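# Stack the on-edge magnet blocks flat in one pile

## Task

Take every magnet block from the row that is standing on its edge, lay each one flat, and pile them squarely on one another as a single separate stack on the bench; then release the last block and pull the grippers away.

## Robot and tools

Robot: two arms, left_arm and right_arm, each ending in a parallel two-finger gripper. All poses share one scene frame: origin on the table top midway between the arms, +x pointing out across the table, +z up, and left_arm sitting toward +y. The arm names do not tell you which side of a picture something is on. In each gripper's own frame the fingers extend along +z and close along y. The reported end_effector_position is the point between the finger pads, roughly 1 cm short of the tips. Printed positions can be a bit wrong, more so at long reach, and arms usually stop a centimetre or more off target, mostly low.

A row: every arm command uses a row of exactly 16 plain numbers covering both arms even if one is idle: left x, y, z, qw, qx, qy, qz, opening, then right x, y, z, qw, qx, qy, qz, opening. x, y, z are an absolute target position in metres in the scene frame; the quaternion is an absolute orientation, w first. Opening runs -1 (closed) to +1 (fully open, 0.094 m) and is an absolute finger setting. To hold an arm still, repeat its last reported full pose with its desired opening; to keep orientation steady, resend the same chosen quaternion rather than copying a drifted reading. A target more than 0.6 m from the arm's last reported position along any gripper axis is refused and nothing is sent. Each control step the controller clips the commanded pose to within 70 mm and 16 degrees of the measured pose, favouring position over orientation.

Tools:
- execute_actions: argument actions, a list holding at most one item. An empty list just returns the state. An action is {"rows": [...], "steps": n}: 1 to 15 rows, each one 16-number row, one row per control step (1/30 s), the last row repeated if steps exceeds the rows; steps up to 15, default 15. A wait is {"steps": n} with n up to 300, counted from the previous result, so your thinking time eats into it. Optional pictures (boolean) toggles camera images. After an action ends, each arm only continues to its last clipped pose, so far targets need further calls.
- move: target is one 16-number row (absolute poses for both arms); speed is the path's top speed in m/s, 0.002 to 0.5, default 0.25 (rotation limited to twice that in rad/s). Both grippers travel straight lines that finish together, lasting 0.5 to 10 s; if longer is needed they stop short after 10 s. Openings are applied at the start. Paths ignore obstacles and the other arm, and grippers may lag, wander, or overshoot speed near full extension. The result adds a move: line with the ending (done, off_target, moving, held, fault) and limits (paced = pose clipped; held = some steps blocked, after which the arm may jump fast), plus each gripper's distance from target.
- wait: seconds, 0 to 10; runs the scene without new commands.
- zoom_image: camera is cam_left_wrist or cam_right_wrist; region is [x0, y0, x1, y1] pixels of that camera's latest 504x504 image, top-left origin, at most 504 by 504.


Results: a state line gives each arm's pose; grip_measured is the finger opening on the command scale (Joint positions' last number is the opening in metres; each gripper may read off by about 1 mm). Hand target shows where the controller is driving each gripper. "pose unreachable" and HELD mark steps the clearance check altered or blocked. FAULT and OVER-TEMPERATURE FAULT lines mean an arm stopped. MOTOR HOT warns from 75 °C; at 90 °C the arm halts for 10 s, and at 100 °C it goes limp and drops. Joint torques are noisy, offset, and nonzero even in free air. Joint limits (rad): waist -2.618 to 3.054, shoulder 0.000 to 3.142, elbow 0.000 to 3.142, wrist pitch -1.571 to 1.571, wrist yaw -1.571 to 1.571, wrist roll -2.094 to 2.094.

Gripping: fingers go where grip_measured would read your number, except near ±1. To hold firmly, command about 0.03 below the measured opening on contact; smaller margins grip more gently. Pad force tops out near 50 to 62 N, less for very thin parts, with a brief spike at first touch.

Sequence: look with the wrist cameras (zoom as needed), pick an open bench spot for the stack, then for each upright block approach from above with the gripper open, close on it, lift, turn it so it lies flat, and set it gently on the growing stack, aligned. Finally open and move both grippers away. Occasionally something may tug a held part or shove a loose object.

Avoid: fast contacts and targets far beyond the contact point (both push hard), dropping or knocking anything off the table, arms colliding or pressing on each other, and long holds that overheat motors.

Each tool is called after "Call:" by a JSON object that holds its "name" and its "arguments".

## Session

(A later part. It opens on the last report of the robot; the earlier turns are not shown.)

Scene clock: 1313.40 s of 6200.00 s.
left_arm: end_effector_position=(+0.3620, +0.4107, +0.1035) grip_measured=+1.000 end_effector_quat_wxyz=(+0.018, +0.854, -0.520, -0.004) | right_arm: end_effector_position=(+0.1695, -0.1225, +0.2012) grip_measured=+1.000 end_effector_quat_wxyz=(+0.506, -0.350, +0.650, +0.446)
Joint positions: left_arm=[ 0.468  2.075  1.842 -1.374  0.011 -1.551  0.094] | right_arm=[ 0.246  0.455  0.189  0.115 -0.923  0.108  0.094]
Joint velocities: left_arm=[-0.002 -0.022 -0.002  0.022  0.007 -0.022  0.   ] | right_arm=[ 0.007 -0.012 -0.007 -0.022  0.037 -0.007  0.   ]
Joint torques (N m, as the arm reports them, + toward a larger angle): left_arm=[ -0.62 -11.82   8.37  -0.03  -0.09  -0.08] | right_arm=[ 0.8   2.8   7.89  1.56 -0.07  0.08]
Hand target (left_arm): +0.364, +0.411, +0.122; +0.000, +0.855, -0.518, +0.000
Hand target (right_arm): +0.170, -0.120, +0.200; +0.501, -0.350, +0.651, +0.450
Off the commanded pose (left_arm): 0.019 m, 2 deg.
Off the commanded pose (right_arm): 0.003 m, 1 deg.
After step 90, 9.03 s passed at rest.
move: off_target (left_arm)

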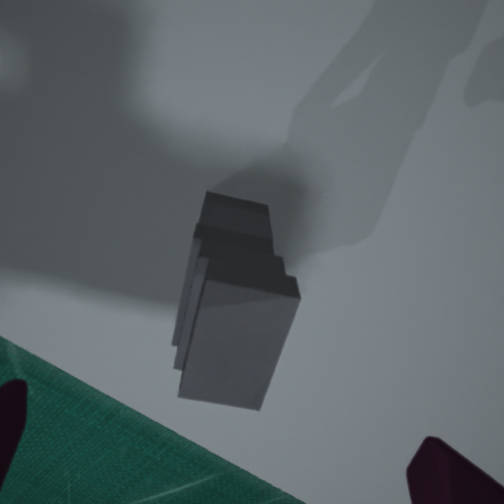

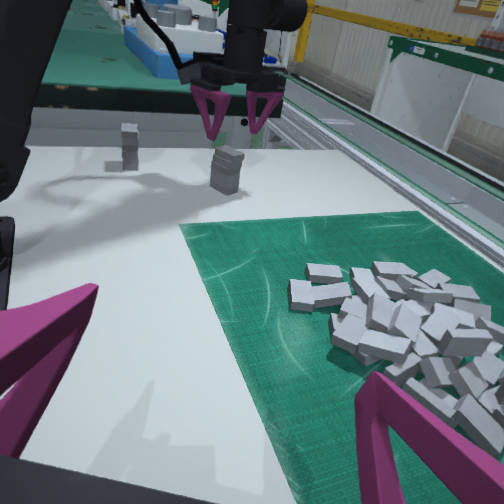

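Call:
{"name": "move", "arguments": {"target": [0.362,0.410,0.05, 0,-0.8549,0.5188,0,1, 0.17,-0.12,0.2,0.5,-0.35,0.65,0.45,1], "speed": 0.05}}

Call:
{"name": "zoom_image", "arguments": {"camera": "cam_right_wrist", "region": [170, 90, 300, 210]}}

Scene clock: 1337.37 s of 6200.00 s.
left_arm: end_effector_position=(+0.3595, +0.4093, +0.0456) grip_measured=+1.000 end_effector_quat_wxyz=(+0.012, +0.855, -0.518, -0.001) | right_arm: end_effector_position=(+0.1695, -0.1225, +0.2012) grip_measured=+1.000 end_effector_quat_wxyz=(+0.506, -0.350, +0.650, +0.446)
Joint positions: left_arm=[ 0.468  2.075  1.611 -1.129  0.011 -1.554  0.094] | right_arm=[ 0.246  0.455  0.189  0.115 -0.923  0.108  0.094]
Joint velocities: left_arm=[-0.002 -0.037  0.002 -0.022  0.022  0.095  0.   ] | right_arm=[-0.007 -0.002  0.002 -0.007  0.037  0.022  0.   ]
Joint torques (N m, as the arm reports them, + toward a larger angle): left_arm=[ -0.69 -10.46   5.5    0.34  -0.1   -0.06] | right_arm=[ 0.8   2.8   7.93  1.58 -0.07  0.08]
Hand target (left_arm): +0.362, +0.410, +0.050; +0.000, +0.855, -0.519, +0.000
Hand target (right_arm): +0.170, -0.120, +0.200; +0.501, -0.350, +0.651, +0.450
Off the commanded pose (left_arm): 0.005 m, 1 deg.
Off the commanded pose (right_arm): 0.003 m, 1 deg.
After step 90, 19.40 s passed at rest.
move: done

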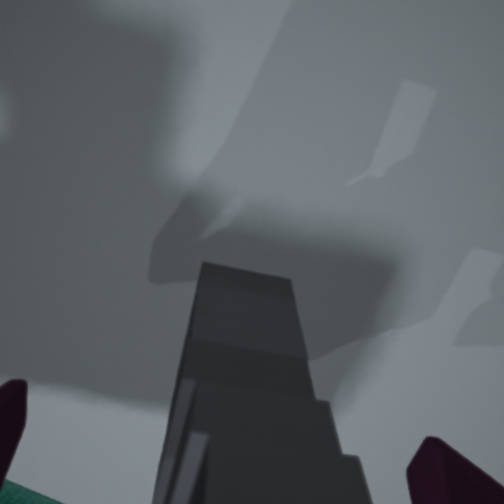

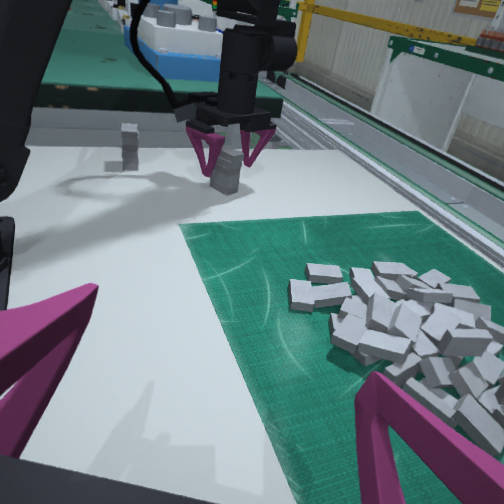

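Region (170, 90, 300, 210) of cam_right_wrist's 504x504 image, scaled by 3.877, with more detail than that image has; it fills the top 465 rows of this view, and the rest is white.

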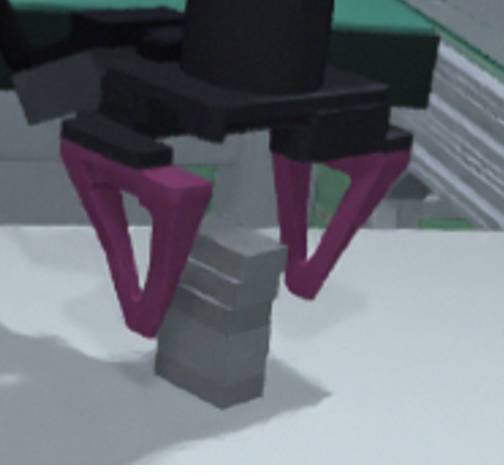

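Call:
{"name": "move", "arguments": {"target": [0.362,0.410,0.024, 0,-0.8549,0.5188,0,1, 0.17,-0.12,0.2,0.5,-0.35,0.65,0.45,1], "speed": 0.02}}

Call:
{"name": "zoom_image", "arguments": {"camera": "cam_right_wrist", "region": [170, 90, 300, 210]}}

Scene clock: 1342.17 s of 6200.00 s.
left_arm: end_effector_position=(+0.3601, +0.4096, +0.0242) grip_measured=+1.000 end_effector_quat_wxyz=(+0.007, +0.855, -0.519, +0.002) | right_arm: end_effector_position=(+0.1695, -0.1225, +0.2012) grip_measured=+1.000 end_effector_quat_wxyz=(+0.506, -0.350, +0.650, +0.446)
Joint positions: left_arm=[ 0.468  2.087  1.543 -1.036  0.011 -1.554  0.094] | right_arm=[ 0.246  0.455  0.189  0.115 -0.923  0.108  0.094]
Joint velocities: left_arm=[-0.002  0.002 -0.007 -0.051  0.007  0.11   0.   ] | right_arm=[-0.027  0.012  0.002  0.051  0.007  0.081  0.   ]
Joint torques (N m, as the arm reports them, + toward a larger angle): left_arm=[-0.64 -9.36  5.44  0.3  -0.07 -0.09] | right_arm=[ 0.84  2.78  7.92  1.56 -0.07  0.09]
Hand target (left_arm): +0.362, +0.410, +0.024; +0.000, +0.855, -0.519, +0.000
Hand target (right_arm): +0.170, -0.120, +0.200; +0.501, -0.350, +0.651, +0.450
Off the commanded pose (left_arm): 0.002 m, 1 deg.
Off the commanded pose (right_arm): 0.003 m, 1 deg.
After step 90, 0.37 s passed at rest.
move: done

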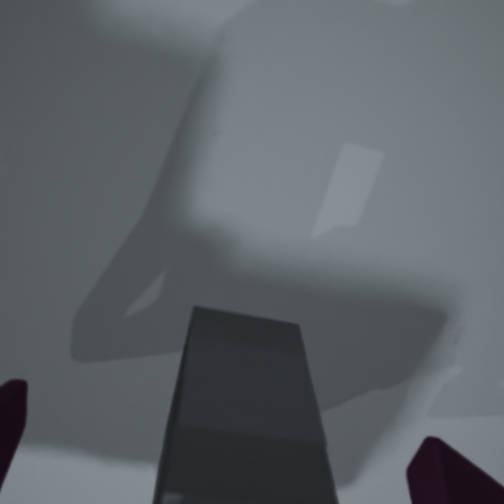

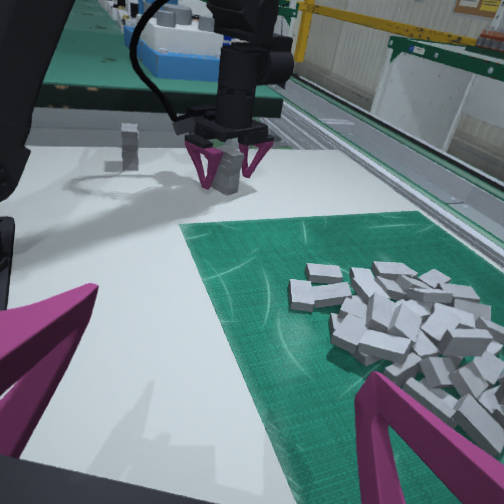

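Region (170, 90, 300, 210) of cam_right_wrist's 504x504 image, scaled by 3.877, with more detail than that image has; it fills the top 465 rows of this view, and the rest is white.

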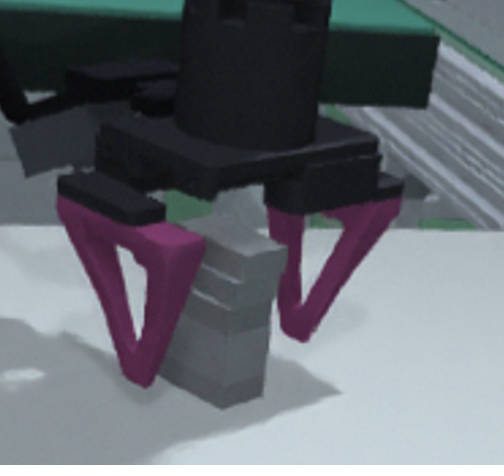

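Call:
{"name": "execute_actions", "arguments": {"actions": [{"rows":[[0.362,0.410,0.024,0,-0.8549,0.5188,0,0.6,0.17,-0.12,0.2,0.5,-0.35,0.65,0.45,1],[0.362,0.410,0.024,0,-0.8549,0.5188,0,0.4,0.17,-0.12,0.2,0.5,-0.35,0.65,0.45,1],[0.362,0.410,0.024,0,-0.8549,0.5188,0,0.2,0.17,-0.12,0.2,0.5,-0.35,0.65,0.45,1],[0.362,0.410,0.024,0,-0.8549,0.5188,0,0.1,0.17,-0.12,0.2,0.5,-0.35,0.65,0.45,1],[0.362,0.410,0.024,0,-0.8549,0.5188,0,0.0,0.17,-0.12,0.2,0.5,-0.35,0.65,0.45,1],[0.362,0.410,0.024,0,-0.8549,0.5188,0,-0.05,0.17,-0.12,0.2,0.5,-0.35,0.65,0.45,1],[0.362,0.410,0.024,0,-0.8549,0.5188,0,-0.1,0.17,-0.12,0.2,0.5,-0.35,0.65,0.45,1],[0.362,0.410,0.024,0,-0.8549,0.5188,0,-0.14,0.17,-0.12,0.2,0.5,-0.35,0.65,0.45,1],[0.362,0.410,0.024,0,-0.8549,0.5188,0,-0.18,0.17,-0.12,0.2,0.5,-0.35,0.65,0.45,1],[0.362,0.410,0.024,0,-0.8549,0.5188,0,-0.21,0.17,-0.12,0.2,0.5,-0.35,0.65,0.45,1],[0.362,0.410,0.024,0,-0.8549,0.5188,0,-0.24,0.17,-0.12,0.2,0.5,-0.35,0.65,0.45,1],[0.362,0.410,0.024,0,-0.8549,0.5188,0,-0.26,0.17,-0.12,0.2,0.5,-0.35,0.65,0.45,1]],"steps":15}]}}

Call:
{"name": "zoom_image", "arguments": {"camera": "cam_right_wrist", "region": [170, 90, 300, 210]}}

Scene clock: 1353.50 s of 6200.00 s.
left_arm: end_effector_position=(+0.3604, +0.4098, +0.0242) grip_measured=-0.257 end_effector_quat_wxyz=(+0.006, +0.855, -0.518, +0.003) | right_arm: end_effector_position=(+0.1695, -0.1225, +0.2012) grip_measured=+1.000 end_effector_quat_wxyz=(+0.506, -0.350, +0.650, +0.446)
Joint positions: left_arm=[ 0.468  2.087  1.543 -1.035  0.011 -1.555  0.035] | right_arm=[ 0.246  0.455  0.189  0.115 -0.923  0.108  0.094]
Joint velocities: left_arm=[-0.012  0.007 -0.002  0.007  0.007  0.066  0.   ] | right_arm=[-0.012 -0.002  0.002 -0.022  0.051 -0.022  0.   ]
Joint torques (N m, as the arm reports them, + toward a larger angle): left_arm=[-0.69 -9.57  5.53  0.33 -0.08 -0.08] | right_arm=[ 0.8   2.85  7.92  1.57 -0.07  0.07]
Hand target (left_arm): +0.362, +0.410, +0.024; -0.000, +0.855, -0.519, +0.000
Hand target (right_arm): +0.170, -0.120, +0.200; +0.501, -0.350, +0.651, +0.450
Off the commanded pose (left_arm): 0.002 m, 1 deg.
Off the commanded pose (right_arm): 0.003 m, 1 deg.
Steps of this call (steps 1 to 90: nothing new was sent; then 7.83 s passed at rest; steps 91 to 105: all 15 steps of this action). Readings (end_effector_position):
91: left_arm (+0.3604, +0.4098, +0.0242) | right_arm (+0.1695, -0.1225, +0.2012)
92: left_arm (+0.3604, +0.4098, +0.0242) | right_arm (+0.1695, -0.1225, +0.2012)
94: left_arm (+0.3604, +0.4098, +0.0242) | right_arm (+0.1695, -0.1225, +0.2012)
98: left_arm (+0.3604, +0.4098, +0.0242) | right_arm (+0.1695, -0.1225, +0.2012)
105: the state above

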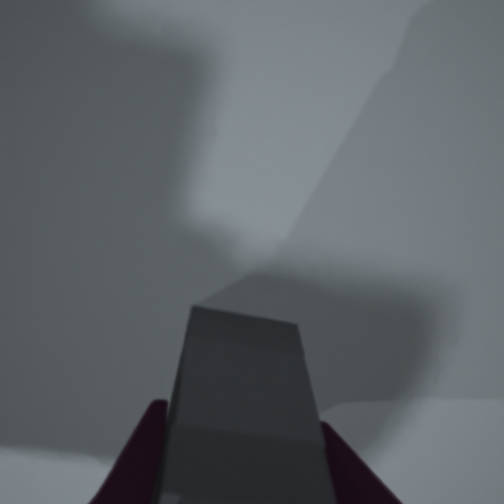

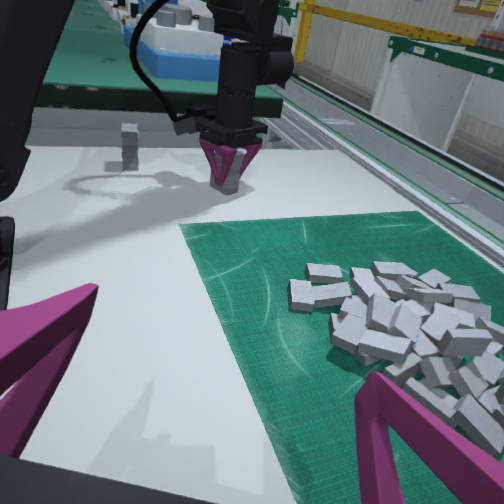

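Region (170, 90, 300, 210) of cam_right_wrist's 504x504 image, scaled by 3.877, with more detail than that image has; it fills the top 465 rows of this view, and the rest is white.

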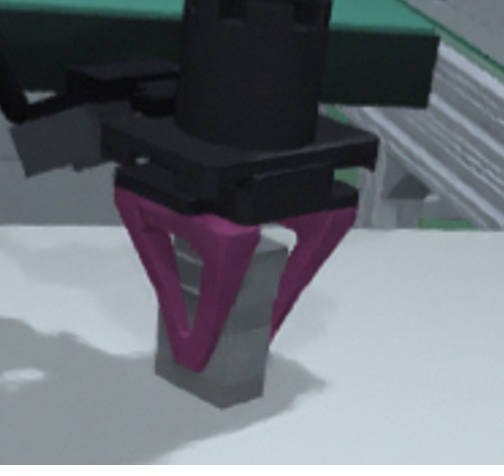

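Call:
{"name": "move", "arguments": {"target": [0.362,0.410,0.019, 0,-0.8549,0.5188,0,-0.26, 0.17,-0.12,0.2,0.5,-0.35,0.65,0.45,1], "speed": 0.01}}

Call:
{"name": "zoom_image", "arguments": {"camera": "cam_right_wrist", "region": [170, 90, 300, 210]}}

Scene clock: 1359.70 s of 6200.00 s.
left_arm: end_effector_position=(+0.3606, +0.4099, +0.0216) grip_measured=-0.257 end_effector_quat_wxyz=(+0.004, +0.855, -0.518, +0.004) | right_arm: end_effector_position=(+0.1695, -0.1225, +0.2012) grip_measured=+1.000 end_effector_quat_wxyz=(+0.506, -0.350, +0.650, +0.446)
Joint positions: left_arm=[ 0.468  2.087  1.532 -1.02   0.011 -1.555  0.035] | right_arm=[ 0.246  0.455  0.189  0.115 -0.923  0.108  0.094]
Joint velocities: left_arm=[ 0.012 -0.012 -0.012  0.022 -0.007  0.037  0.   ] | right_arm=[ 0.007 -0.002 -0.017  0.037  0.051 -0.022  0.   ]
Joint torques (N m, as the arm reports them, + toward a larger angle): left_arm=[-0.68 -9.09  5.38  0.34 -0.1  -0.07] | right_arm=[ 0.83  2.84  7.93  1.58 -0.08  0.06]
Hand target (left_arm): +0.362, +0.410, +0.019; +0.000, +0.855, -0.519, +0.000
Hand target (right_arm): +0.170, -0.120, +0.200; +0.501, -0.350, +0.651, +0.450
Off the commanded pose (left_arm): 0.003 m, 1 deg.
Off the commanded pose (right_arm): 0.003 m, 1 deg.
After step 90, 2.30 s passed at rest.
move: done

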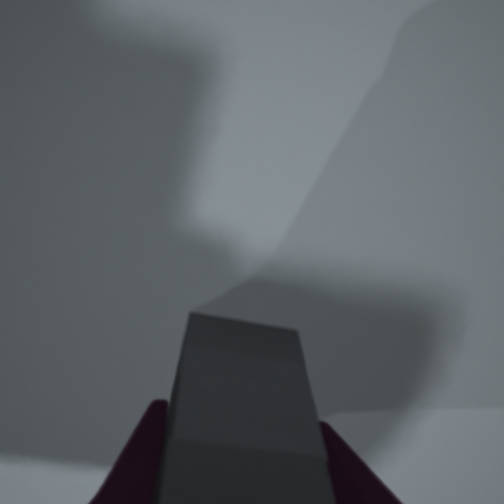

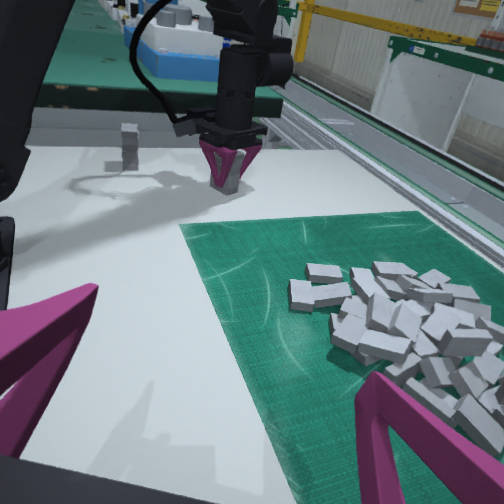

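Region (170, 90, 300, 210) of cam_right_wrist's 504x504 image, scaled by 3.877, with more detail than that image has; it fills the top 465 rows of this view, and the rest is white.

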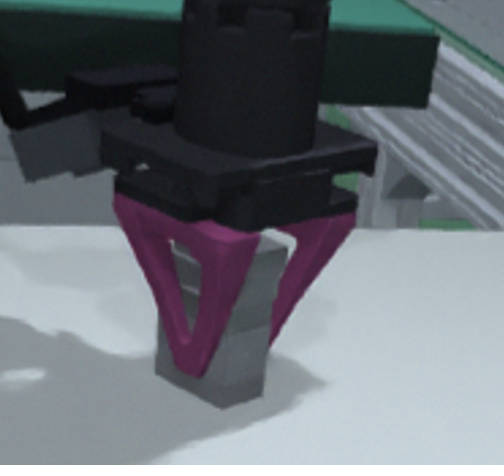

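Call:
{"name": "execute_actions", "arguments": {"actions": [{"rows":[[0.362,0.410,0.019,0,-0.8549,0.5188,0,-0.28,0.17,-0.12,0.2,0.5,-0.35,0.65,0.45,1],[0.362,0.410,0.019,0,-0.8549,0.5188,0,-0.29,0.17,-0.12,0.2,0.5,-0.35,0.65,0.45,1],[0.362,0.410,0.019,0,-0.8549,0.5188,0,-0.30,0.17,-0.12,0.2,0.5,-0.35,0.65,0.45,1],[0.362,0.410,0.019,0,-0.8549,0.5188,0,-0.31,0.17,-0.12,0.2,0.5,-0.35,0.65,0.45,1],[0.362,0.410,0.019,0,-0.8549,0.5188,0,-0.32,0.17,-0.12,0.2,0.5,-0.35,0.65,0.45,1],[0.362,0.410,0.019,0,-0.8549,0.5188,0,-0.33,0.17,-0.12,0.2,0.5,-0.35,0.65,0.45,1],[0.362,0.410,0.019,0,-0.8549,0.5188,0,-0.34,0.17,-0.12,0.2,0.5,-0.35,0.65,0.45,1],[0.362,0.410,0.019,0,-0.8549,0.5188,0,-0.35,0.17,-0.12,0.2,0.5,-0.35,0.65,0.45,1],[0.362,0.410,0.019,0,-0.8549,0.5188,0,-0.36,0.17,-0.12,0.2,0.5,-0.35,0.65,0.45,1],[0.362,0.410,0.019,0,-0.8549,0.5188,0,-0.37,0.17,-0.12,0.2,0.5,-0.35,0.65,0.45,1],[0.362,0.410,0.019,0,-0.8549,0.5188,0,-0.38,0.17,-0.12,0.2,0.5,-0.35,0.65,0.45,1],[0.362,0.410,0.019,0,-0.8549,0.5188,0,-0.39,0.17,-0.12,0.2,0.5,-0.35,0.65,0.45,1],[0.362,0.410,0.019,0,-0.8549,0.5188,0,-0.40,0.17,-0.12,0.2,0.5,-0.35,0.65,0.45,1],[0.362,0.410,0.019,0,-0.8549,0.5188,0,-0.41,0.17,-0.12,0.2,0.5,-0.35,0.65,0.45,1],[0.362,0.410,0.019,0,-0.8549,0.5188,0,-0.42,0.17,-0.12,0.2,0.5,-0.35,0.65,0.45,1]],"steps":15}]}}

Scene clock: 1367.83 s of 6200.00 s.
left_arm: end_effector_position=(+0.3586, +0.4089, +0.0213) grip_measured=-0.413 end_effector_quat_wxyz=(+0.008, +0.855, -0.518, +0.001) | right_arm: end_effector_position=(+0.1695, -0.1225, +0.2012) grip_measured=+1.000 end_effector_quat_wxyz=(+0.506, -0.350, +0.650, +0.446)
Joint positions: left_arm=[ 0.468  2.087  1.531 -1.027  0.01  -1.555  0.028] | right_arm=[ 0.246  0.455  0.189  0.115 -0.923  0.108  0.094]
Joint velocities: left_arm=[-0.017 -0.017 -0.012 -0.022  0.022 -0.037 -0.008] | right_arm=[ 0.002 -0.012  0.002  0.066  0.007  0.007  0.   ]
Joint torques (N m, as the arm reports them, + toward a larger angle): left_arm=[-0.61 -9.01  5.43  0.4  -0.12 -0.07] | right_arm=[ 0.93  2.81  7.88  1.56 -0.06  0.09]
Hand target (left_arm): +0.362, +0.410, +0.019; -0.000, +0.855, -0.519, -0.000
Hand target (right_arm): +0.170, -0.120, +0.200; +0.501, -0.350, +0.651, +0.450
Off the commanded pose (left_arm): 0.004 m, 1 deg.
Off the commanded pose (right_arm): 0.003 m, 1 deg.
Steps of this call (steps 1 to 90: nothing new was sent; then 4.63 s passed at rest; steps 91 to 105: all 15 steps of this action). Readings (end_effector_position):
91: left_arm (+0.3609, +0.4101, +0.0216) | right_arm (+0.1695, -0.1225, +0.2012)
92: left_arm (+0.3609, +0.4101, +0.0216) | right_arm (+0.1695, -0.1225, +0.2012)
94: left_arm (+0.3609, +0.4100, +0.0216) | right_arm (+0.1695, -0.1225, +0.2012)
98: left_arm (+0.3601, +0.4096, +0.0216) | right_arm (+0.1695, -0.1225, +0.2012)
105: the state above

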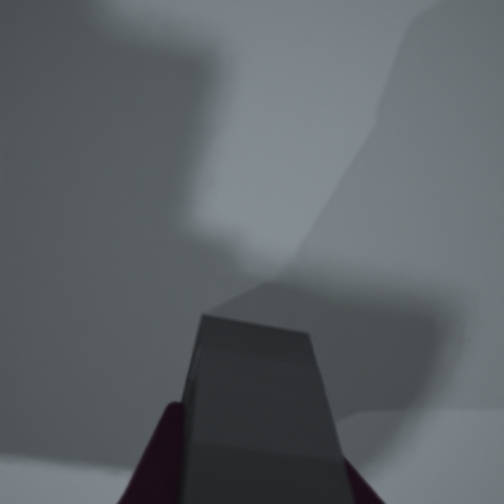

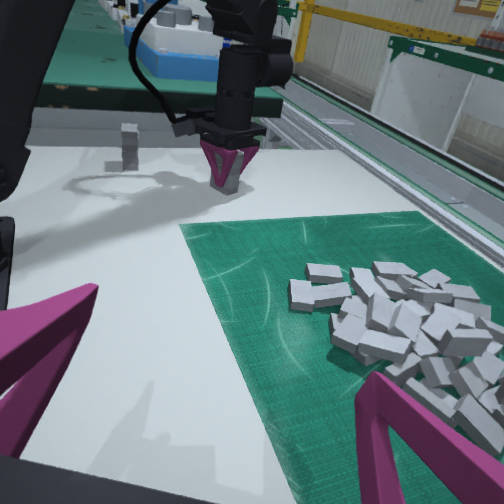

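Call:
{"name": "execute_actions", "arguments": {"actions": [{"rows":[[0.362,0.410,0.019,0,-0.8549,0.5188,0,-0.43,0.17,-0.12,0.2,0.5,-0.35,0.65,0.45,1],[0.362,0.410,0.019,0,-0.8549,0.5188,0,-0.44,0.17,-0.12,0.2,0.5,-0.35,0.65,0.45,1],[0.362,0.410,0.019,0,-0.8549,0.5188,0,-0.45,0.17,-0.12,0.2,0.5,-0.35,0.65,0.45,1],[0.362,0.410,0.019,0,-0.8549,0.5188,0,-0.46,0.17,-0.12,0.2,0.5,-0.35,0.65,0.45,1],[0.362,0.410,0.019,0,-0.8549,0.5188,0,-0.47,0.17,-0.12,0.2,0.5,-0.35,0.65,0.45,1],[0.362,0.410,0.019,0,-0.8549,0.5188,0,-0.48,0.17,-0.12,0.2,0.5,-0.35,0.65,0.45,1],[0.362,0.410,0.019,0,-0.8549,0.5188,0,-0.49,0.17,-0.12,0.2,0.5,-0.35,0.65,0.45,1],[0.362,0.410,0.019,0,-0.8549,0.5188,0,-0.50,0.17,-0.12,0.2,0.5,-0.35,0.65,0.45,1],[0.362,0.410,0.019,0,-0.8549,0.5188,0,-0.51,0.17,-0.12,0.2,0.5,-0.35,0.65,0.45,1],[0.362,0.410,0.019,0,-0.8549,0.5188,0,-0.52,0.17,-0.12,0.2,0.5,-0.35,0.65,0.45,1],[0.362,0.410,0.019,0,-0.8549,0.5188,0,-0.53,0.17,-0.12,0.2,0.5,-0.35,0.65,0.45,1],[0.362,0.410,0.019,0,-0.8549,0.5188,0,-0.54,0.17,-0.12,0.2,0.5,-0.35,0.65,0.45,1],[0.362,0.410,0.019,0,-0.8549,0.5188,0,-0.55,0.17,-0.12,0.2,0.5,-0.35,0.65,0.45,1],[0.362,0.410,0.019,0,-0.8549,0.5188,0,-0.56,0.17,-0.12,0.2,0.5,-0.35,0.65,0.45,1],[0.362,0.410,0.019,0,-0.8549,0.5188,0,-0.57,0.17,-0.12,0.2,0.5,-0.35,0.65,0.45,1]],"steps":15}]}}

Call:
{"name": "zoom_image", "arguments": {"camera": "cam_right_wrist", "region": [170, 90, 300, 210]}}

Scene clock: 1375.80 s of 6200.00 s.
left_arm: end_effector_position=(+0.3581, +0.4086, +0.0213) grip_measured=-0.468 end_effector_quat_wxyz=(+0.009, +0.855, -0.518, +0.001) | right_arm: end_effector_position=(+0.1695, -0.1225, +0.2012) grip_measured=+1.000 end_effector_quat_wxyz=(+0.506, -0.350, +0.650, +0.446)
Joint positions: left_arm=[ 0.468  2.087  1.531 -1.029  0.01  -1.555  0.025] | right_arm=[ 0.246  0.455  0.189  0.115 -0.923  0.108  0.094]
Joint velocities: left_arm=[-0.012  0.002 -0.007  0.051 -0.037  0.007 -0.001] | right_arm=[ 0.017  0.017 -0.002  0.007 -0.007 -0.022  0.   ]
Joint torques (N m, as the arm reports them, + toward a larger angle): left_arm=[-0.62 -9.09  5.46  0.41 -0.08 -0.08] | right_arm=[ 0.84  2.84  7.98  1.55 -0.08  0.08]
Hand target (left_arm): +0.362, +0.410, +0.019; -0.000, +0.855, -0.519, +0.000
Hand target (right_arm): +0.170, -0.120, +0.200; +0.501, -0.350, +0.651, +0.450
Off the commanded pose (left_arm): 0.005 m, 1 deg.
Off the commanded pose (right_arm): 0.003 m, 1 deg.
Steps of this call (steps 1 to 90: nothing new was sent; then 4.47 s passed at rest; steps 91 to 105: all 15 steps of this action). Readings (end_effector_position):
91: left_arm (+0.3584, +0.4088, +0.0213) | right_arm (+0.1695, -0.1225, +0.2012)
92: left_arm (+0.3582, +0.4087, +0.0213) | right_arm (+0.1695, -0.1225, +0.2012)
94: left_arm (+0.3581, +0.4086, +0.0213) | right_arm (+0.1695, -0.1225, +0.2012)
98: left_arm (+0.3581, +0.4086, +0.0213) | right_arm (+0.1695, -0.1225, +0.2012)
105: the state above

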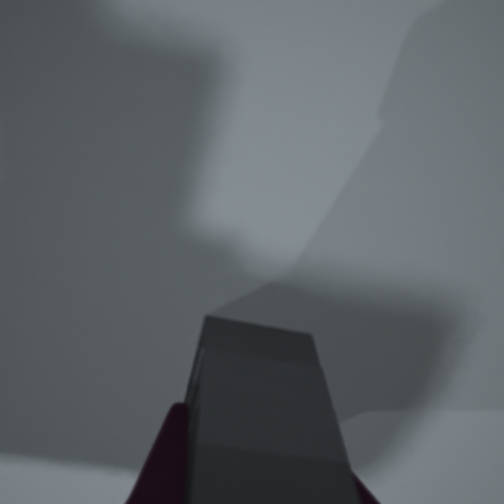

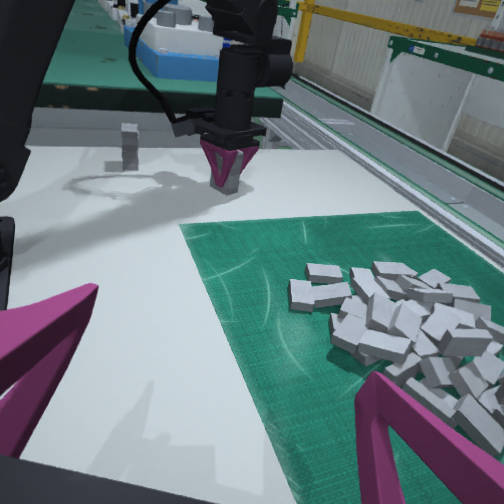

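Region (170, 90, 300, 210) of cam_right_wrist's 504x504 image, scaled by 3.877, with more detail than that image has; it fills the top 465 rows of this view, and the rest is white.

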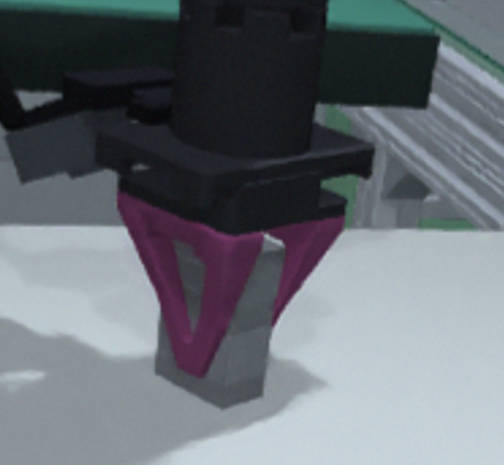

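Call:
{"name": "zoom_image", "arguments": {"camera": "cam_left_wrist", "region": [100, 290, 420, 504]}}

Call:
{"name": "execute_actions", "arguments": {"actions": [], "pictures": false}}

Region (100, 290, 420, 504) of cam_left_wrist's 504x504 image, scaled by 1.575, with more detail than that image has; it fills the top 337 rows of this view, and the rest is white.

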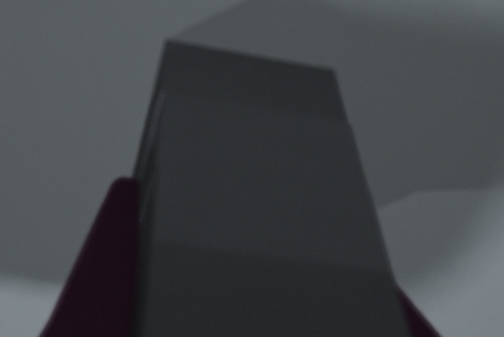

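Scene clock: 1378.77 s of 6200.00 s.
left_arm: end_effector_position=(+0.3581, +0.4086, +0.0213) grip_measured=-0.468 end_effector_quat_wxyz=(+0.009, +0.855, -0.518, +0.001) | right_arm: end_effector_position=(+0.1695, -0.1225, +0.2012) grip_measured=+1.000 end_effector_quat_wxyz=(+0.506, -0.350, +0.650, +0.446)
Joint positions: left_arm=[ 0.468  2.087  1.531 -1.029  0.01  -1.555  0.025] | right_arm=[ 0.246  0.455  0.189  0.115 -0.923  0.108  0.094]
Joint velocities: left_arm=[-0.007 -0.012  0.012 -0.022 -0.051 -0.022 -0.   ] | right_arm=[-0.022  0.007 -0.022  0.037 -0.022 -0.051  0.   ]
Joint torques (N m, as the arm reports them, + toward a larger angle): left_arm=[-0.63 -8.99  5.48  0.44 -0.09 -0.06] | right_arm=[ 0.82  2.79  7.88  1.55 -0.07  0.08]
Hand target (left_arm): +0.362, +0.410, +0.019; -0.000, +0.855, -0.519, +0.000
Hand target (right_arm): +0.170, -0.120, +0.200; +0.501, -0.350, +0.651, +0.450
Off the commanded pose (left_arm): 0.005 m, 1 deg.
Off the commanded pose (right_arm): 0.003 m, 1 deg.
Steps of this call (steps 1 to 89: nothing new was sent). Readings (end_effector_position):
1: left_arm (+0.3581, +0.4086, +0.0213) | right_arm (+0.1695, -0.1225, +0.2012)
2: left_arm (+0.3581, +0.4086, +0.0213) | right_arm (+0.1695, -0.1225, +0.2012)
4: left_arm (+0.3581, +0.4086, +0.0213) | right_arm (+0.1695, -0.1225, +0.2012)
8: left_arm (+0.3581, +0.4086, +0.0213) | right_arm (+0.1695, -0.1225, +0.2012)
89: the state above

Call:
{"name": "execute_actions", "arguments": {"actions": [{"rows":[[0.362,0.410,0.019,0,-0.8549,0.5188,0,-0.45,0.17,-0.12,0.2,0.5,-0.35,0.65,0.45,1],[0.362,0.410,0.019,0,-0.8549,0.5188,0,-0.43,0.17,-0.12,0.2,0.5,-0.35,0.65,0.45,1],[0.362,0.410,0.019,0,-0.8549,0.5188,0,-0.40,0.17,-0.12,0.2,0.5,-0.35,0.65,0.45,1],[0.362,0.410,0.019,0,-0.8549,0.5188,0,-0.3,0.17,-0.12,0.2,0.5,-0.35,0.65,0.45,1],[0.362,0.410,0.019,0,-0.8549,0.5188,0,-0.1,0.17,-0.12,0.2,0.5,-0.35,0.65,0.45,1],[0.362,0.410,0.019,0,-0.8549,0.5188,0,0.3,0.17,-0.12,0.2,0.5,-0.35,0.65,0.45,1],[0.362,0.410,0.019,0,-0.8549,0.5188,0,0.7,0.17,-0.12,0.2,0.5,-0.35,0.65,0.45,1],[0.362,0.410,0.019,0,-0.8549,0.5188,0,1,0.17,-0.12,0.2,0.5,-0.35,0.65,0.45,1]],"steps":15}], "pictures": false}}

Call:
{"name": "move", "arguments": {"target": [0.360,0.409,0.125, 0,-0.8549,0.5188,0,1, 0.17,-0.12,0.2,0.5,-0.35,0.65,0.45,1], "speed": 0.08}}

Call:
{"name": "zoom_image", "arguments": {"camera": "cam_right_wrist", "region": [180, 110, 280, 210]}}

Scene clock: 1387.90 s of 6200.00 s.
left_arm: end_effector_position=(+0.3606, +0.4100, +0.0213) grip_measured=+1.000 end_effector_quat_wxyz=(+0.004, +0.855, -0.518, +0.004) | right_arm: end_effector_position=(+0.1695, -0.1225, +0.2012) grip_measured=+1.000 end_effector_quat_wxyz=(+0.506, -0.350, +0.650, +0.446)
Joint positions: left_arm=[ 0.468  2.087  1.531 -1.018  0.01  -1.555  0.094] | right_arm=[ 0.246  0.455  0.189  0.115 -0.923  0.108  0.094]
Joint velocities: left_arm=[-0.002  0.007 -0.002  0.037 -0.022 -0.007  0.   ] | right_arm=[-0.022  0.002 -0.002 -0.022 -0.022 -0.081  0.   ]
Joint torques (N m, as the arm reports them, + toward a larger angle): left_arm=[-0.65 -9.03  5.39  0.33 -0.08 -0.07] | right_arm=[ 0.84  2.86  7.93  1.57 -0.08  0.07]
Hand target (left_arm): +0.362, +0.410, +0.019; +0.000, +0.855, -0.519, +0.000
Hand target (right_arm): +0.170, -0.120, +0.200; +0.501, -0.350, +0.651, +0.450
Off the commanded pose (left_arm): 0.003 m, 1 deg.
Off the commanded pose (right_arm): 0.003 m, 1 deg.
Steps of this call (steps 1 to 90: nothing new was sent; then 5.63 s passed at rest; steps 91 to 105: all 15 steps of this action). Readings (end_effector_position):
91: left_arm (+0.3580, +0.4086, +0.0213) | right_arm (+0.1695, -0.1225, +0.2012)
92: left_arm (+0.3580, +0.4086, +0.0213) | right_arm (+0.1695, -0.1225, +0.2012)
94: left_arm (+0.3587, +0.4090, +0.0213) | right_arm (+0.1695, -0.1225, +0.2012)
98: left_arm (+0.3600, +0.4096, +0.0213) | right_arm (+0.1695, -0.1225, +0.2012)
105: the state above

Scene clock: 1389.97 s of 6200.00 s.
left_arm: end_effector_position=(+0.3586, +0.4089, +0.1060) grip_measured=+1.000 end_effector_quat_wxyz=(+0.018, +0.855, -0.518, -0.005) | right_arm: end_effector_position=(+0.1695, -0.1225, +0.2012) grip_measured=+1.000 end_effector_quat_wxyz=(+0.506, -0.350, +0.650, +0.446)
Joint positions: left_arm=[ 0.468  2.059  1.828 -1.376  0.01  -1.555  0.094] | right_arm=[ 0.246  0.455  0.189  0.115 -0.923  0.108  0.094]
Joint velocities: left_arm=[ 0.007 -0.012 -0.012 -0.037 -0.022 -0.051  0.   ] | right_arm=[ 0.002  0.017  0.002 -0.007 -0.022  0.081  0.   ]
Joint torques (N m, as the arm reports them, + toward a larger angle): left_arm=[ -0.58 -11.84   8.23  -0.02  -0.08  -0.07] | right_arm=[ 0.77  2.84  7.93  1.56 -0.07  0.07]
Hand target (left_arm): +0.360, +0.409, +0.125; -0.000, +0.855, -0.519, +0.000
Hand target (right_arm): +0.170, -0.120, +0.200; +0.501, -0.350, +0.651, +0.450
Off the commanded pose (left_arm): 0.019 m, 2 deg.
Off the commanded pose (right_arm): 0.003 m, 1 deg.
move: off_target (left_arm)

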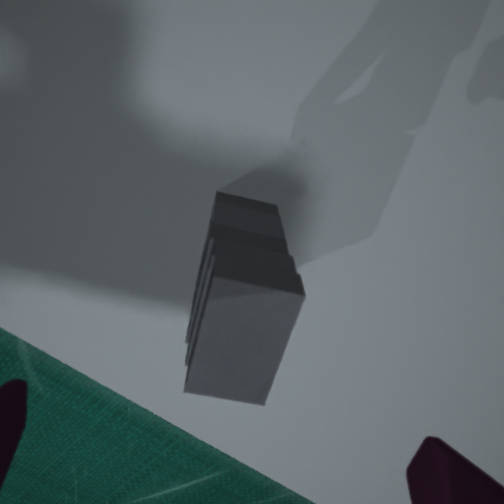

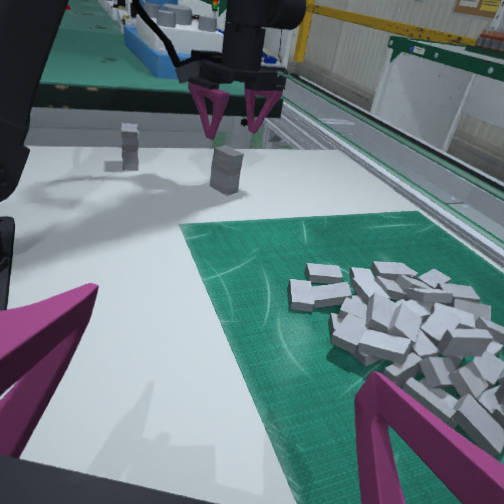

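Region (180, 110, 280, 210) of cam_right_wrist's 504x504 image, scaled by 5.040, with more detail than that image has.

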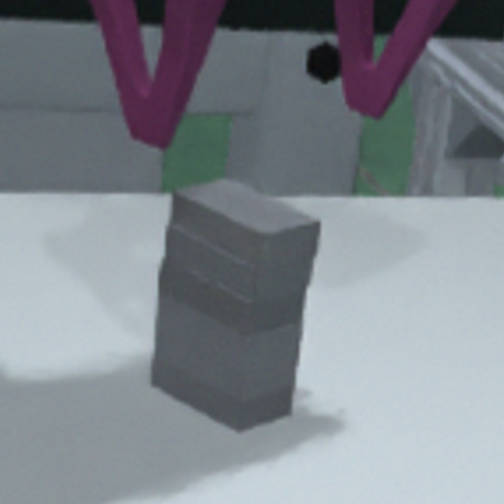

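Call:
{"name": "zoom_image", "arguments": {"camera": "cam_left_wrist", "region": [150, 170, 350, 420]}}

Region (150, 170, 350, 420) of cam_left_wrist's 504x504 image, scaled by 2.016, with more detail than that image has; it fills the left 403 columns of this view, and the rest is white.

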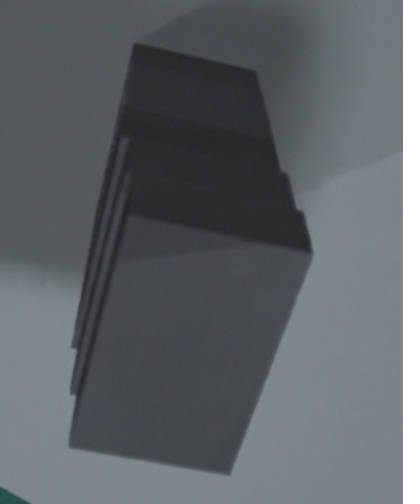

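Call:
{"name": "move", "arguments": {"target": [0.361,0.4095,0.046, 0,-0.8549,0.5188,0,0.2, 0.17,-0.12,0.2,0.5,-0.35,0.65,0.45,1], "speed": 0.06}}

Scene clock: 1400.67 s of 6200.00 s.
left_arm: end_effector_position=(+0.3592, +0.4092, +0.0470) grip_measured=+0.202 end_effector_quat_wxyz=(+0.006, +0.855, -0.518, +0.002) | right_arm: end_effector_position=(+0.1695, -0.1225, +0.2012) grip_measured=+1.000 end_effector_quat_wxyz=(+0.506, -0.350, +0.650, +0.446)
Joint positions: left_arm=[ 0.468  2.059  1.593 -1.113  0.01  -1.555  0.056] | right_arm=[ 0.246  0.455  0.189  0.115 -0.923  0.108  0.094]
Joint velocities: left_arm=[-0.032  0.012  0.002  0.022 -0.037 -0.022  0.001] | right_arm=[ 0.007  0.007 -0.012 -0.022 -0.051  0.037  0.   ]
Joint torques (N m, as the arm reports them, + toward a larger angle): left_arm=[-0.55 -9.19  5.6   0.31 -0.09 -0.06] | right_arm=[ 0.84  2.78  8.03  1.55 -0.06  0.07]
Hand target (left_arm): +0.361, +0.410, +0.046; +0.000, +0.855, -0.519, +0.000
Hand target (right_arm): +0.170, -0.120, +0.200; +0.501, -0.350, +0.651, +0.450
Off the commanded pose (left_arm): 0.002 m, 1 deg.
Off the commanded pose (right_arm): 0.003 m, 1 deg.
After step 90, 6.20 s passed at rest.
move: done

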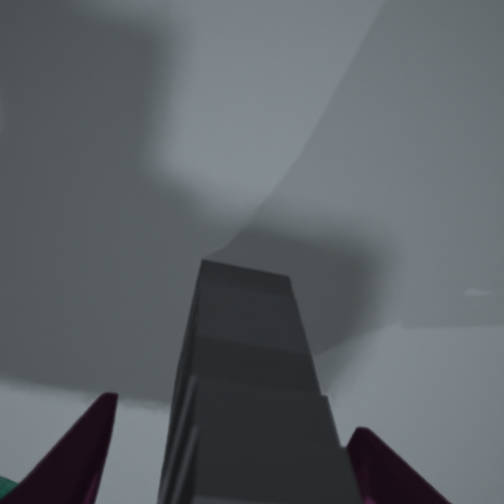

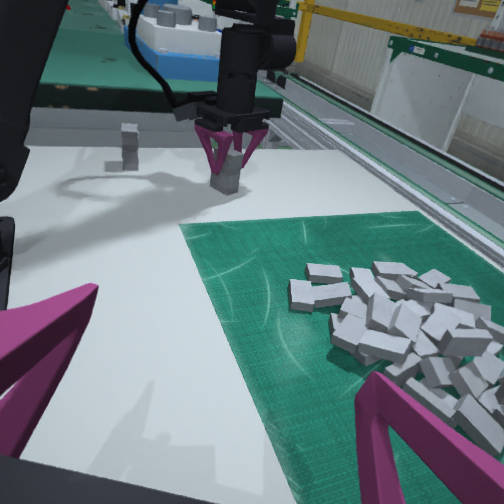

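Call:
{"name": "execute_actions", "arguments": {"actions": [{"rows":[[0.361,0.4095,0.046,0,-0.8549,0.5188,0,0.1,0.17,-0.12,0.2,0.5,-0.35,0.65,0.45,1],[0.361,0.4095,0.046,0,-0.8549,0.5188,0,0.0,0.17,-0.12,0.2,0.5,-0.35,0.65,0.45,1],[0.361,0.4095,0.046,0,-0.8549,0.5188,0,-0.1,0.17,-0.12,0.2,0.5,-0.35,0.65,0.45,1],[0.361,0.4095,0.046,0,-0.8549,0.5188,0,-0.15,0.17,-0.12,0.2,0.5,-0.35,0.65,0.45,1],[0.361,0.4095,0.046,0,-0.8549,0.5188,0,-0.2,0.17,-0.12,0.2,0.5,-0.35,0.65,0.45,1],[0.361,0.4095,0.046,0,-0.8549,0.5188,0,-0.25,0.17,-0.12,0.2,0.5,-0.35,0.65,0.45,1],[0.361,0.4095,0.046,0,-0.8549,0.5188,0,-0.28,0.17,-0.12,0.2,0.5,-0.35,0.65,0.45,1],[0.361,0.4095,0.046,0,-0.8549,0.5188,0,-0.30,0.17,-0.12,0.2,0.5,-0.35,0.65,0.45,1]],"steps":12}]}}

Call:
{"name": "zoom_image", "arguments": {"camera": "cam_right_wrist", "region": [180, 110, 280, 210]}}

Scene clock: 1412.80 s of 6200.00 s.
left_arm: end_effector_position=(+0.3595, +0.4094, +0.0469) grip_measured=-0.297 end_effector_quat_wxyz=(+0.005, +0.855, -0.518, +0.003) | right_arm: end_effector_position=(+0.1695, -0.1225, +0.2012) grip_measured=+1.000 end_effector_quat_wxyz=(+0.506, -0.350, +0.650, +0.446)
Joint positions: left_arm=[ 0.468  2.059  1.593 -1.111  0.01  -1.555  0.033] | right_arm=[ 0.246  0.455  0.189  0.115 -0.923  0.108  0.094]
Joint velocities: left_arm=[-0.012  0.002  0.007  0.007 -0.007 -0.066 -0.001] | right_arm=[ 0.012 -0.017  0.012 -0.007 -0.051 -0.037  0.   ]
Joint torques (N m, as the arm reports them, + toward a larger angle): left_arm=[-0.74 -9.21  5.5   0.33 -0.11 -0.08] | right_arm=[ 0.86  2.79  7.97  1.58 -0.06  0.09]
Hand target (left_arm): +0.361, +0.410, +0.046; -0.000, +0.855, -0.519, +0.000
Hand target (right_arm): +0.170, -0.120, +0.200; +0.501, -0.350, +0.651, +0.450
Off the commanded pose (left_arm): 0.002 m, 1 deg.
Off the commanded pose (right_arm): 0.003 m, 1 deg.
Steps of this call (steps 1 to 90: nothing new was sent; then 8.73 s passed at rest; steps 91 to 102: all 12 steps of this action). Readings (end_effector_position):
91: left_arm (+0.3595, +0.4094, +0.0469) | right_arm (+0.1695, -0.1225, +0.2012)
92: left_arm (+0.3595, +0.4094, +0.0469) | right_arm (+0.1695, -0.1225, +0.2012)
94: left_arm (+0.3595, +0.4094, +0.0469) | right_arm (+0.1695, -0.1225, +0.2012)
98: left_arm (+0.3595, +0.4094, +0.0469) | right_arm (+0.1695, -0.1225, +0.2012)
102: the state above

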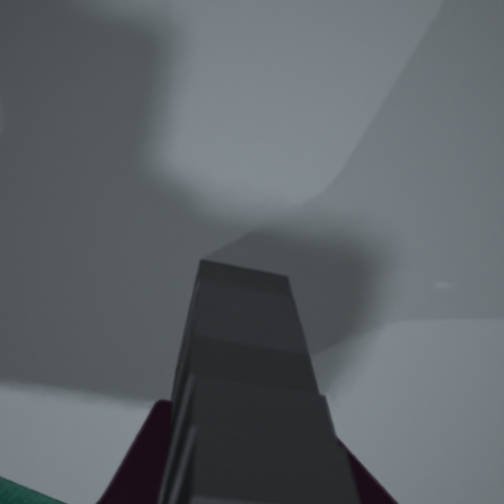

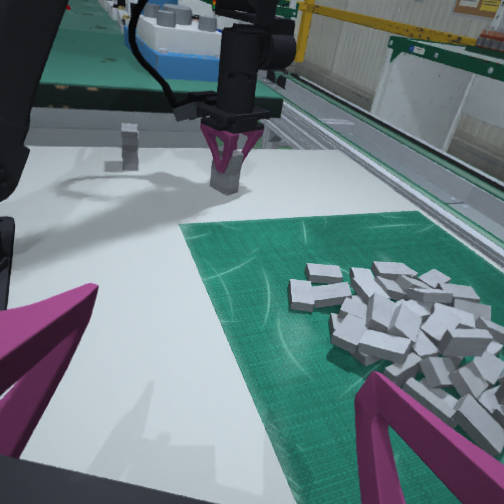

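Region (180, 110, 280, 210) of cam_right_wrist's 504x504 image, scaled by 5.040, with more detail than that image has.

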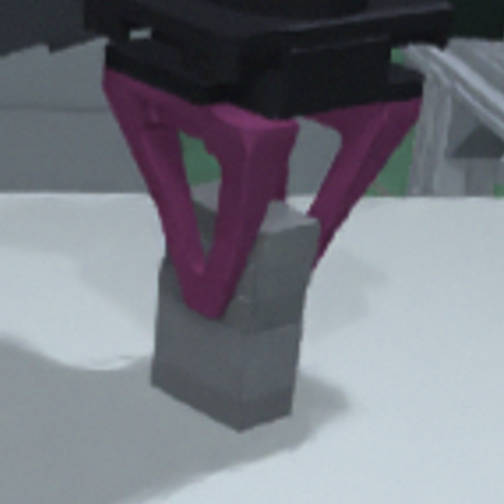

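Call:
{"name": "move", "arguments": {"target": [0.360,0.409,0.039, 0,-0.8549,0.5188,0,-0.30, 0.17,-0.12,0.2,0.5,-0.35,0.65,0.45,1], "speed": 0.01}}

Call:
{"name": "zoom_image", "arguments": {"camera": "cam_left_wrist", "region": [100, 290, 420, 504]}}

Scene clock: 1417.30 s of 6200.00 s.
left_arm: end_effector_position=(+0.3585, +0.4089, +0.0410) grip_measured=-0.297 end_effector_quat_wxyz=(+0.005, +0.855, -0.518, +0.003) | right_arm: end_effector_position=(+0.1695, -0.1225, +0.2012) grip_measured=+1.000 end_effector_quat_wxyz=(+0.506, -0.350, +0.650, +0.446)
Joint positions: left_arm=[ 0.468  2.059  1.568 -1.086  0.01  -1.555  0.033] | right_arm=[ 0.246  0.455  0.189  0.115 -0.923  0.108  0.094]
Joint velocities: left_arm=[ 0.002  0.007 -0.002  0.022  0.007 -0.051 -0.   ] | right_arm=[ 0.002  0.007 -0.007 -0.007 -0.037 -0.037  0.   ]
Joint torques (N m, as the arm reports them, + toward a larger angle): left_arm=[-0.65 -9.03  5.46  0.33 -0.1  -0.08] | right_arm=[ 0.83  2.84  7.96  1.55 -0.07  0.06]
Hand target (left_arm): +0.360, +0.409, +0.039; -0.000, +0.855, -0.519, +0.000
Hand target (right_arm): +0.170, -0.120, +0.200; +0.501, -0.350, +0.651, +0.450
Off the commanded pose (left_arm): 0.002 m, 1 deg.
Off the commanded pose (right_arm): 0.003 m, 1 deg.
After step 90, 0.47 s passed at rest.
move: done

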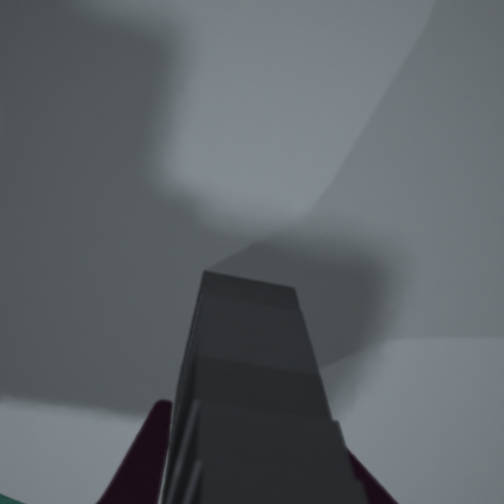

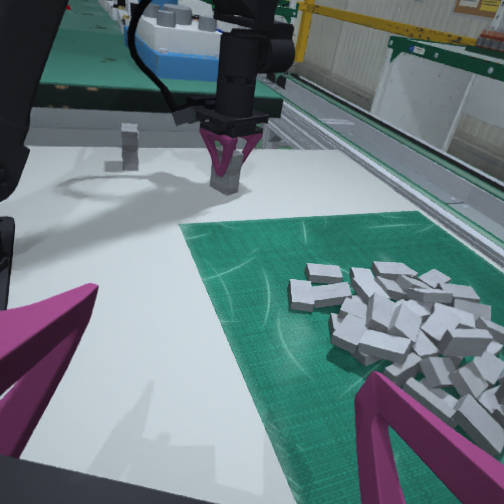

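Region (100, 290, 420, 504) of cam_left_wrist's 504x504 image, scaled by 1.575, with more detail than that image has; it fills the top 337 rows of this view, and the rest is white.

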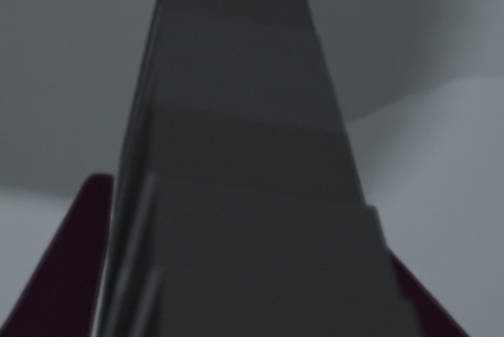

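Call:
{"name": "execute_actions", "arguments": {"actions": [{"rows":[[0.360,0.409,0.039,0,-0.8549,0.5188,0,-0.32,0.17,-0.12,0.2,0.5,-0.35,0.65,0.45,1],[0.360,0.409,0.039,0,-0.8549,0.5188,0,-0.33,0.17,-0.12,0.2,0.5,-0.35,0.65,0.45,1],[0.360,0.409,0.039,0,-0.8549,0.5188,0,-0.34,0.17,-0.12,0.2,0.5,-0.35,0.65,0.45,1],[0.360,0.409,0.039,0,-0.8549,0.5188,0,-0.35,0.17,-0.12,0.2,0.5,-0.35,0.65,0.45,1],[0.360,0.409,0.039,0,-0.8549,0.5188,0,-0.36,0.17,-0.12,0.2,0.5,-0.35,0.65,0.45,1],[0.360,0.409,0.039,0,-0.8549,0.5188,0,-0.37,0.17,-0.12,0.2,0.5,-0.35,0.65,0.45,1],[0.360,0.409,0.039,0,-0.8549,0.5188,0,-0.38,0.17,-0.12,0.2,0.5,-0.35,0.65,0.45,1],[0.360,0.409,0.039,0,-0.8549,0.5188,0,-0.39,0.17,-0.12,0.2,0.5,-0.35,0.65,0.45,1],[0.360,0.409,0.039,0,-0.8549,0.5188,0,-0.40,0.17,-0.12,0.2,0.5,-0.35,0.65,0.45,1],[0.360,0.409,0.039,0,-0.8549,0.5188,0,-0.41,0.17,-0.12,0.2,0.5,-0.35,0.65,0.45,1],[0.360,0.409,0.039,0,-0.8549,0.5188,0,-0.42,0.17,-0.12,0.2,0.5,-0.35,0.65,0.45,1],[0.360,0.409,0.039,0,-0.8549,0.5188,0,-0.425,0.17,-0.12,0.2,0.5,-0.35,0.65,0.45,1]],"steps":15}]}}

Call:
{"name": "zoom_image", "arguments": {"camera": "cam_left_wrist", "region": [100, 290, 420, 504]}}

Scene clock: 1425.40 s of 6200.00 s.
left_arm: end_effector_position=(+0.3589, +0.4091, +0.0410) grip_measured=-0.422 end_effector_quat_wxyz=(+0.004, +0.855, -0.518, +0.004) | right_arm: end_effector_position=(+0.1695, -0.1225, +0.2012) grip_measured=+1.000 end_effector_quat_wxyz=(+0.506, -0.350, +0.650, +0.446)
Joint positions: left_arm=[ 0.468  2.059  1.568 -1.084  0.01  -1.555  0.027] | right_arm=[ 0.246  0.455  0.189  0.115 -0.923  0.108  0.094]
Joint velocities: left_arm=[-0.002  0.017 -0.002  0.007  0.037 -0.081 -0.001] | right_arm=[-0.017 -0.002  0.007 -0.037 -0.051 -0.007  0.   ]
Joint torques (N m, as the arm reports them, + toward a larger angle): left_arm=[-0.67 -9.07  5.43  0.3  -0.08 -0.05] | right_arm=[ 0.85  2.78  7.92  1.56 -0.08  0.09]
Hand target (left_arm): +0.360, +0.409, +0.039; -0.000, +0.855, -0.519, +0.000
Hand target (right_arm): +0.170, -0.120, +0.200; +0.501, -0.350, +0.651, +0.450
Off the commanded pose (left_arm): 0.002 m, 1 deg.
Off the commanded pose (right_arm): 0.003 m, 1 deg.
Steps of this call (steps 1 to 90: nothing new was sent; then 4.60 s passed at rest; steps 91 to 105: all 15 steps of this action). Readings (end_effector_position):
91: left_arm (+0.3589, +0.4091, +0.0410) | right_arm (+0.1695, -0.1225, +0.2012)
92: left_arm (+0.3589, +0.4091, +0.0410) | right_arm (+0.1695, -0.1225, +0.2012)
94: left_arm (+0.3589, +0.4091, +0.0410) | right_arm (+0.1695, -0.1225, +0.2012)
98: left_arm (+0.3589, +0.4091, +0.0410) | right_arm (+0.1695, -0.1225, +0.2012)
105: the state above

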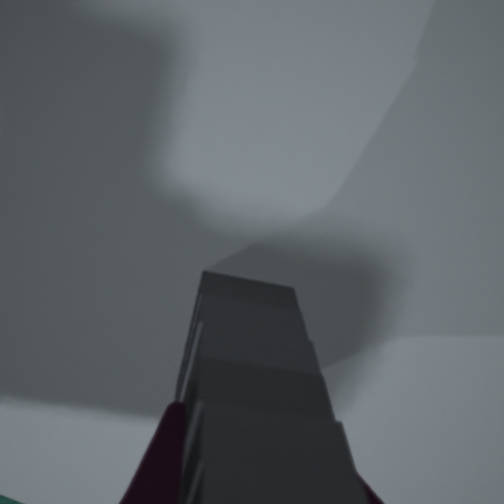

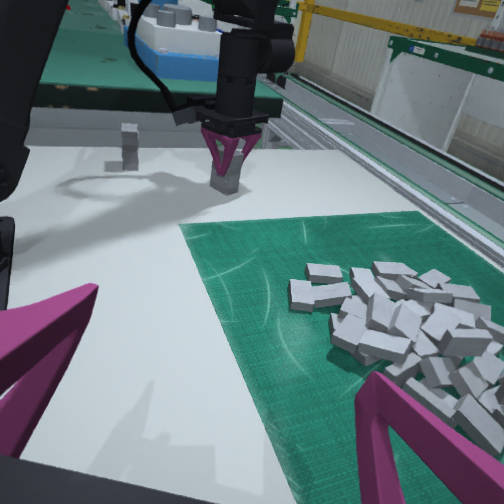

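Region (100, 290, 420, 504) of cam_left_wrist's 504x504 image, scaled by 1.575, with more detail than that image has; it fills the top 337 rows of this view, and the rest is white.

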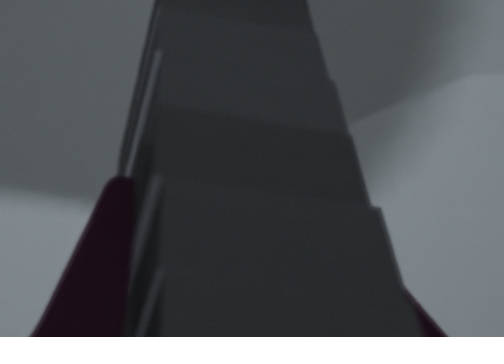

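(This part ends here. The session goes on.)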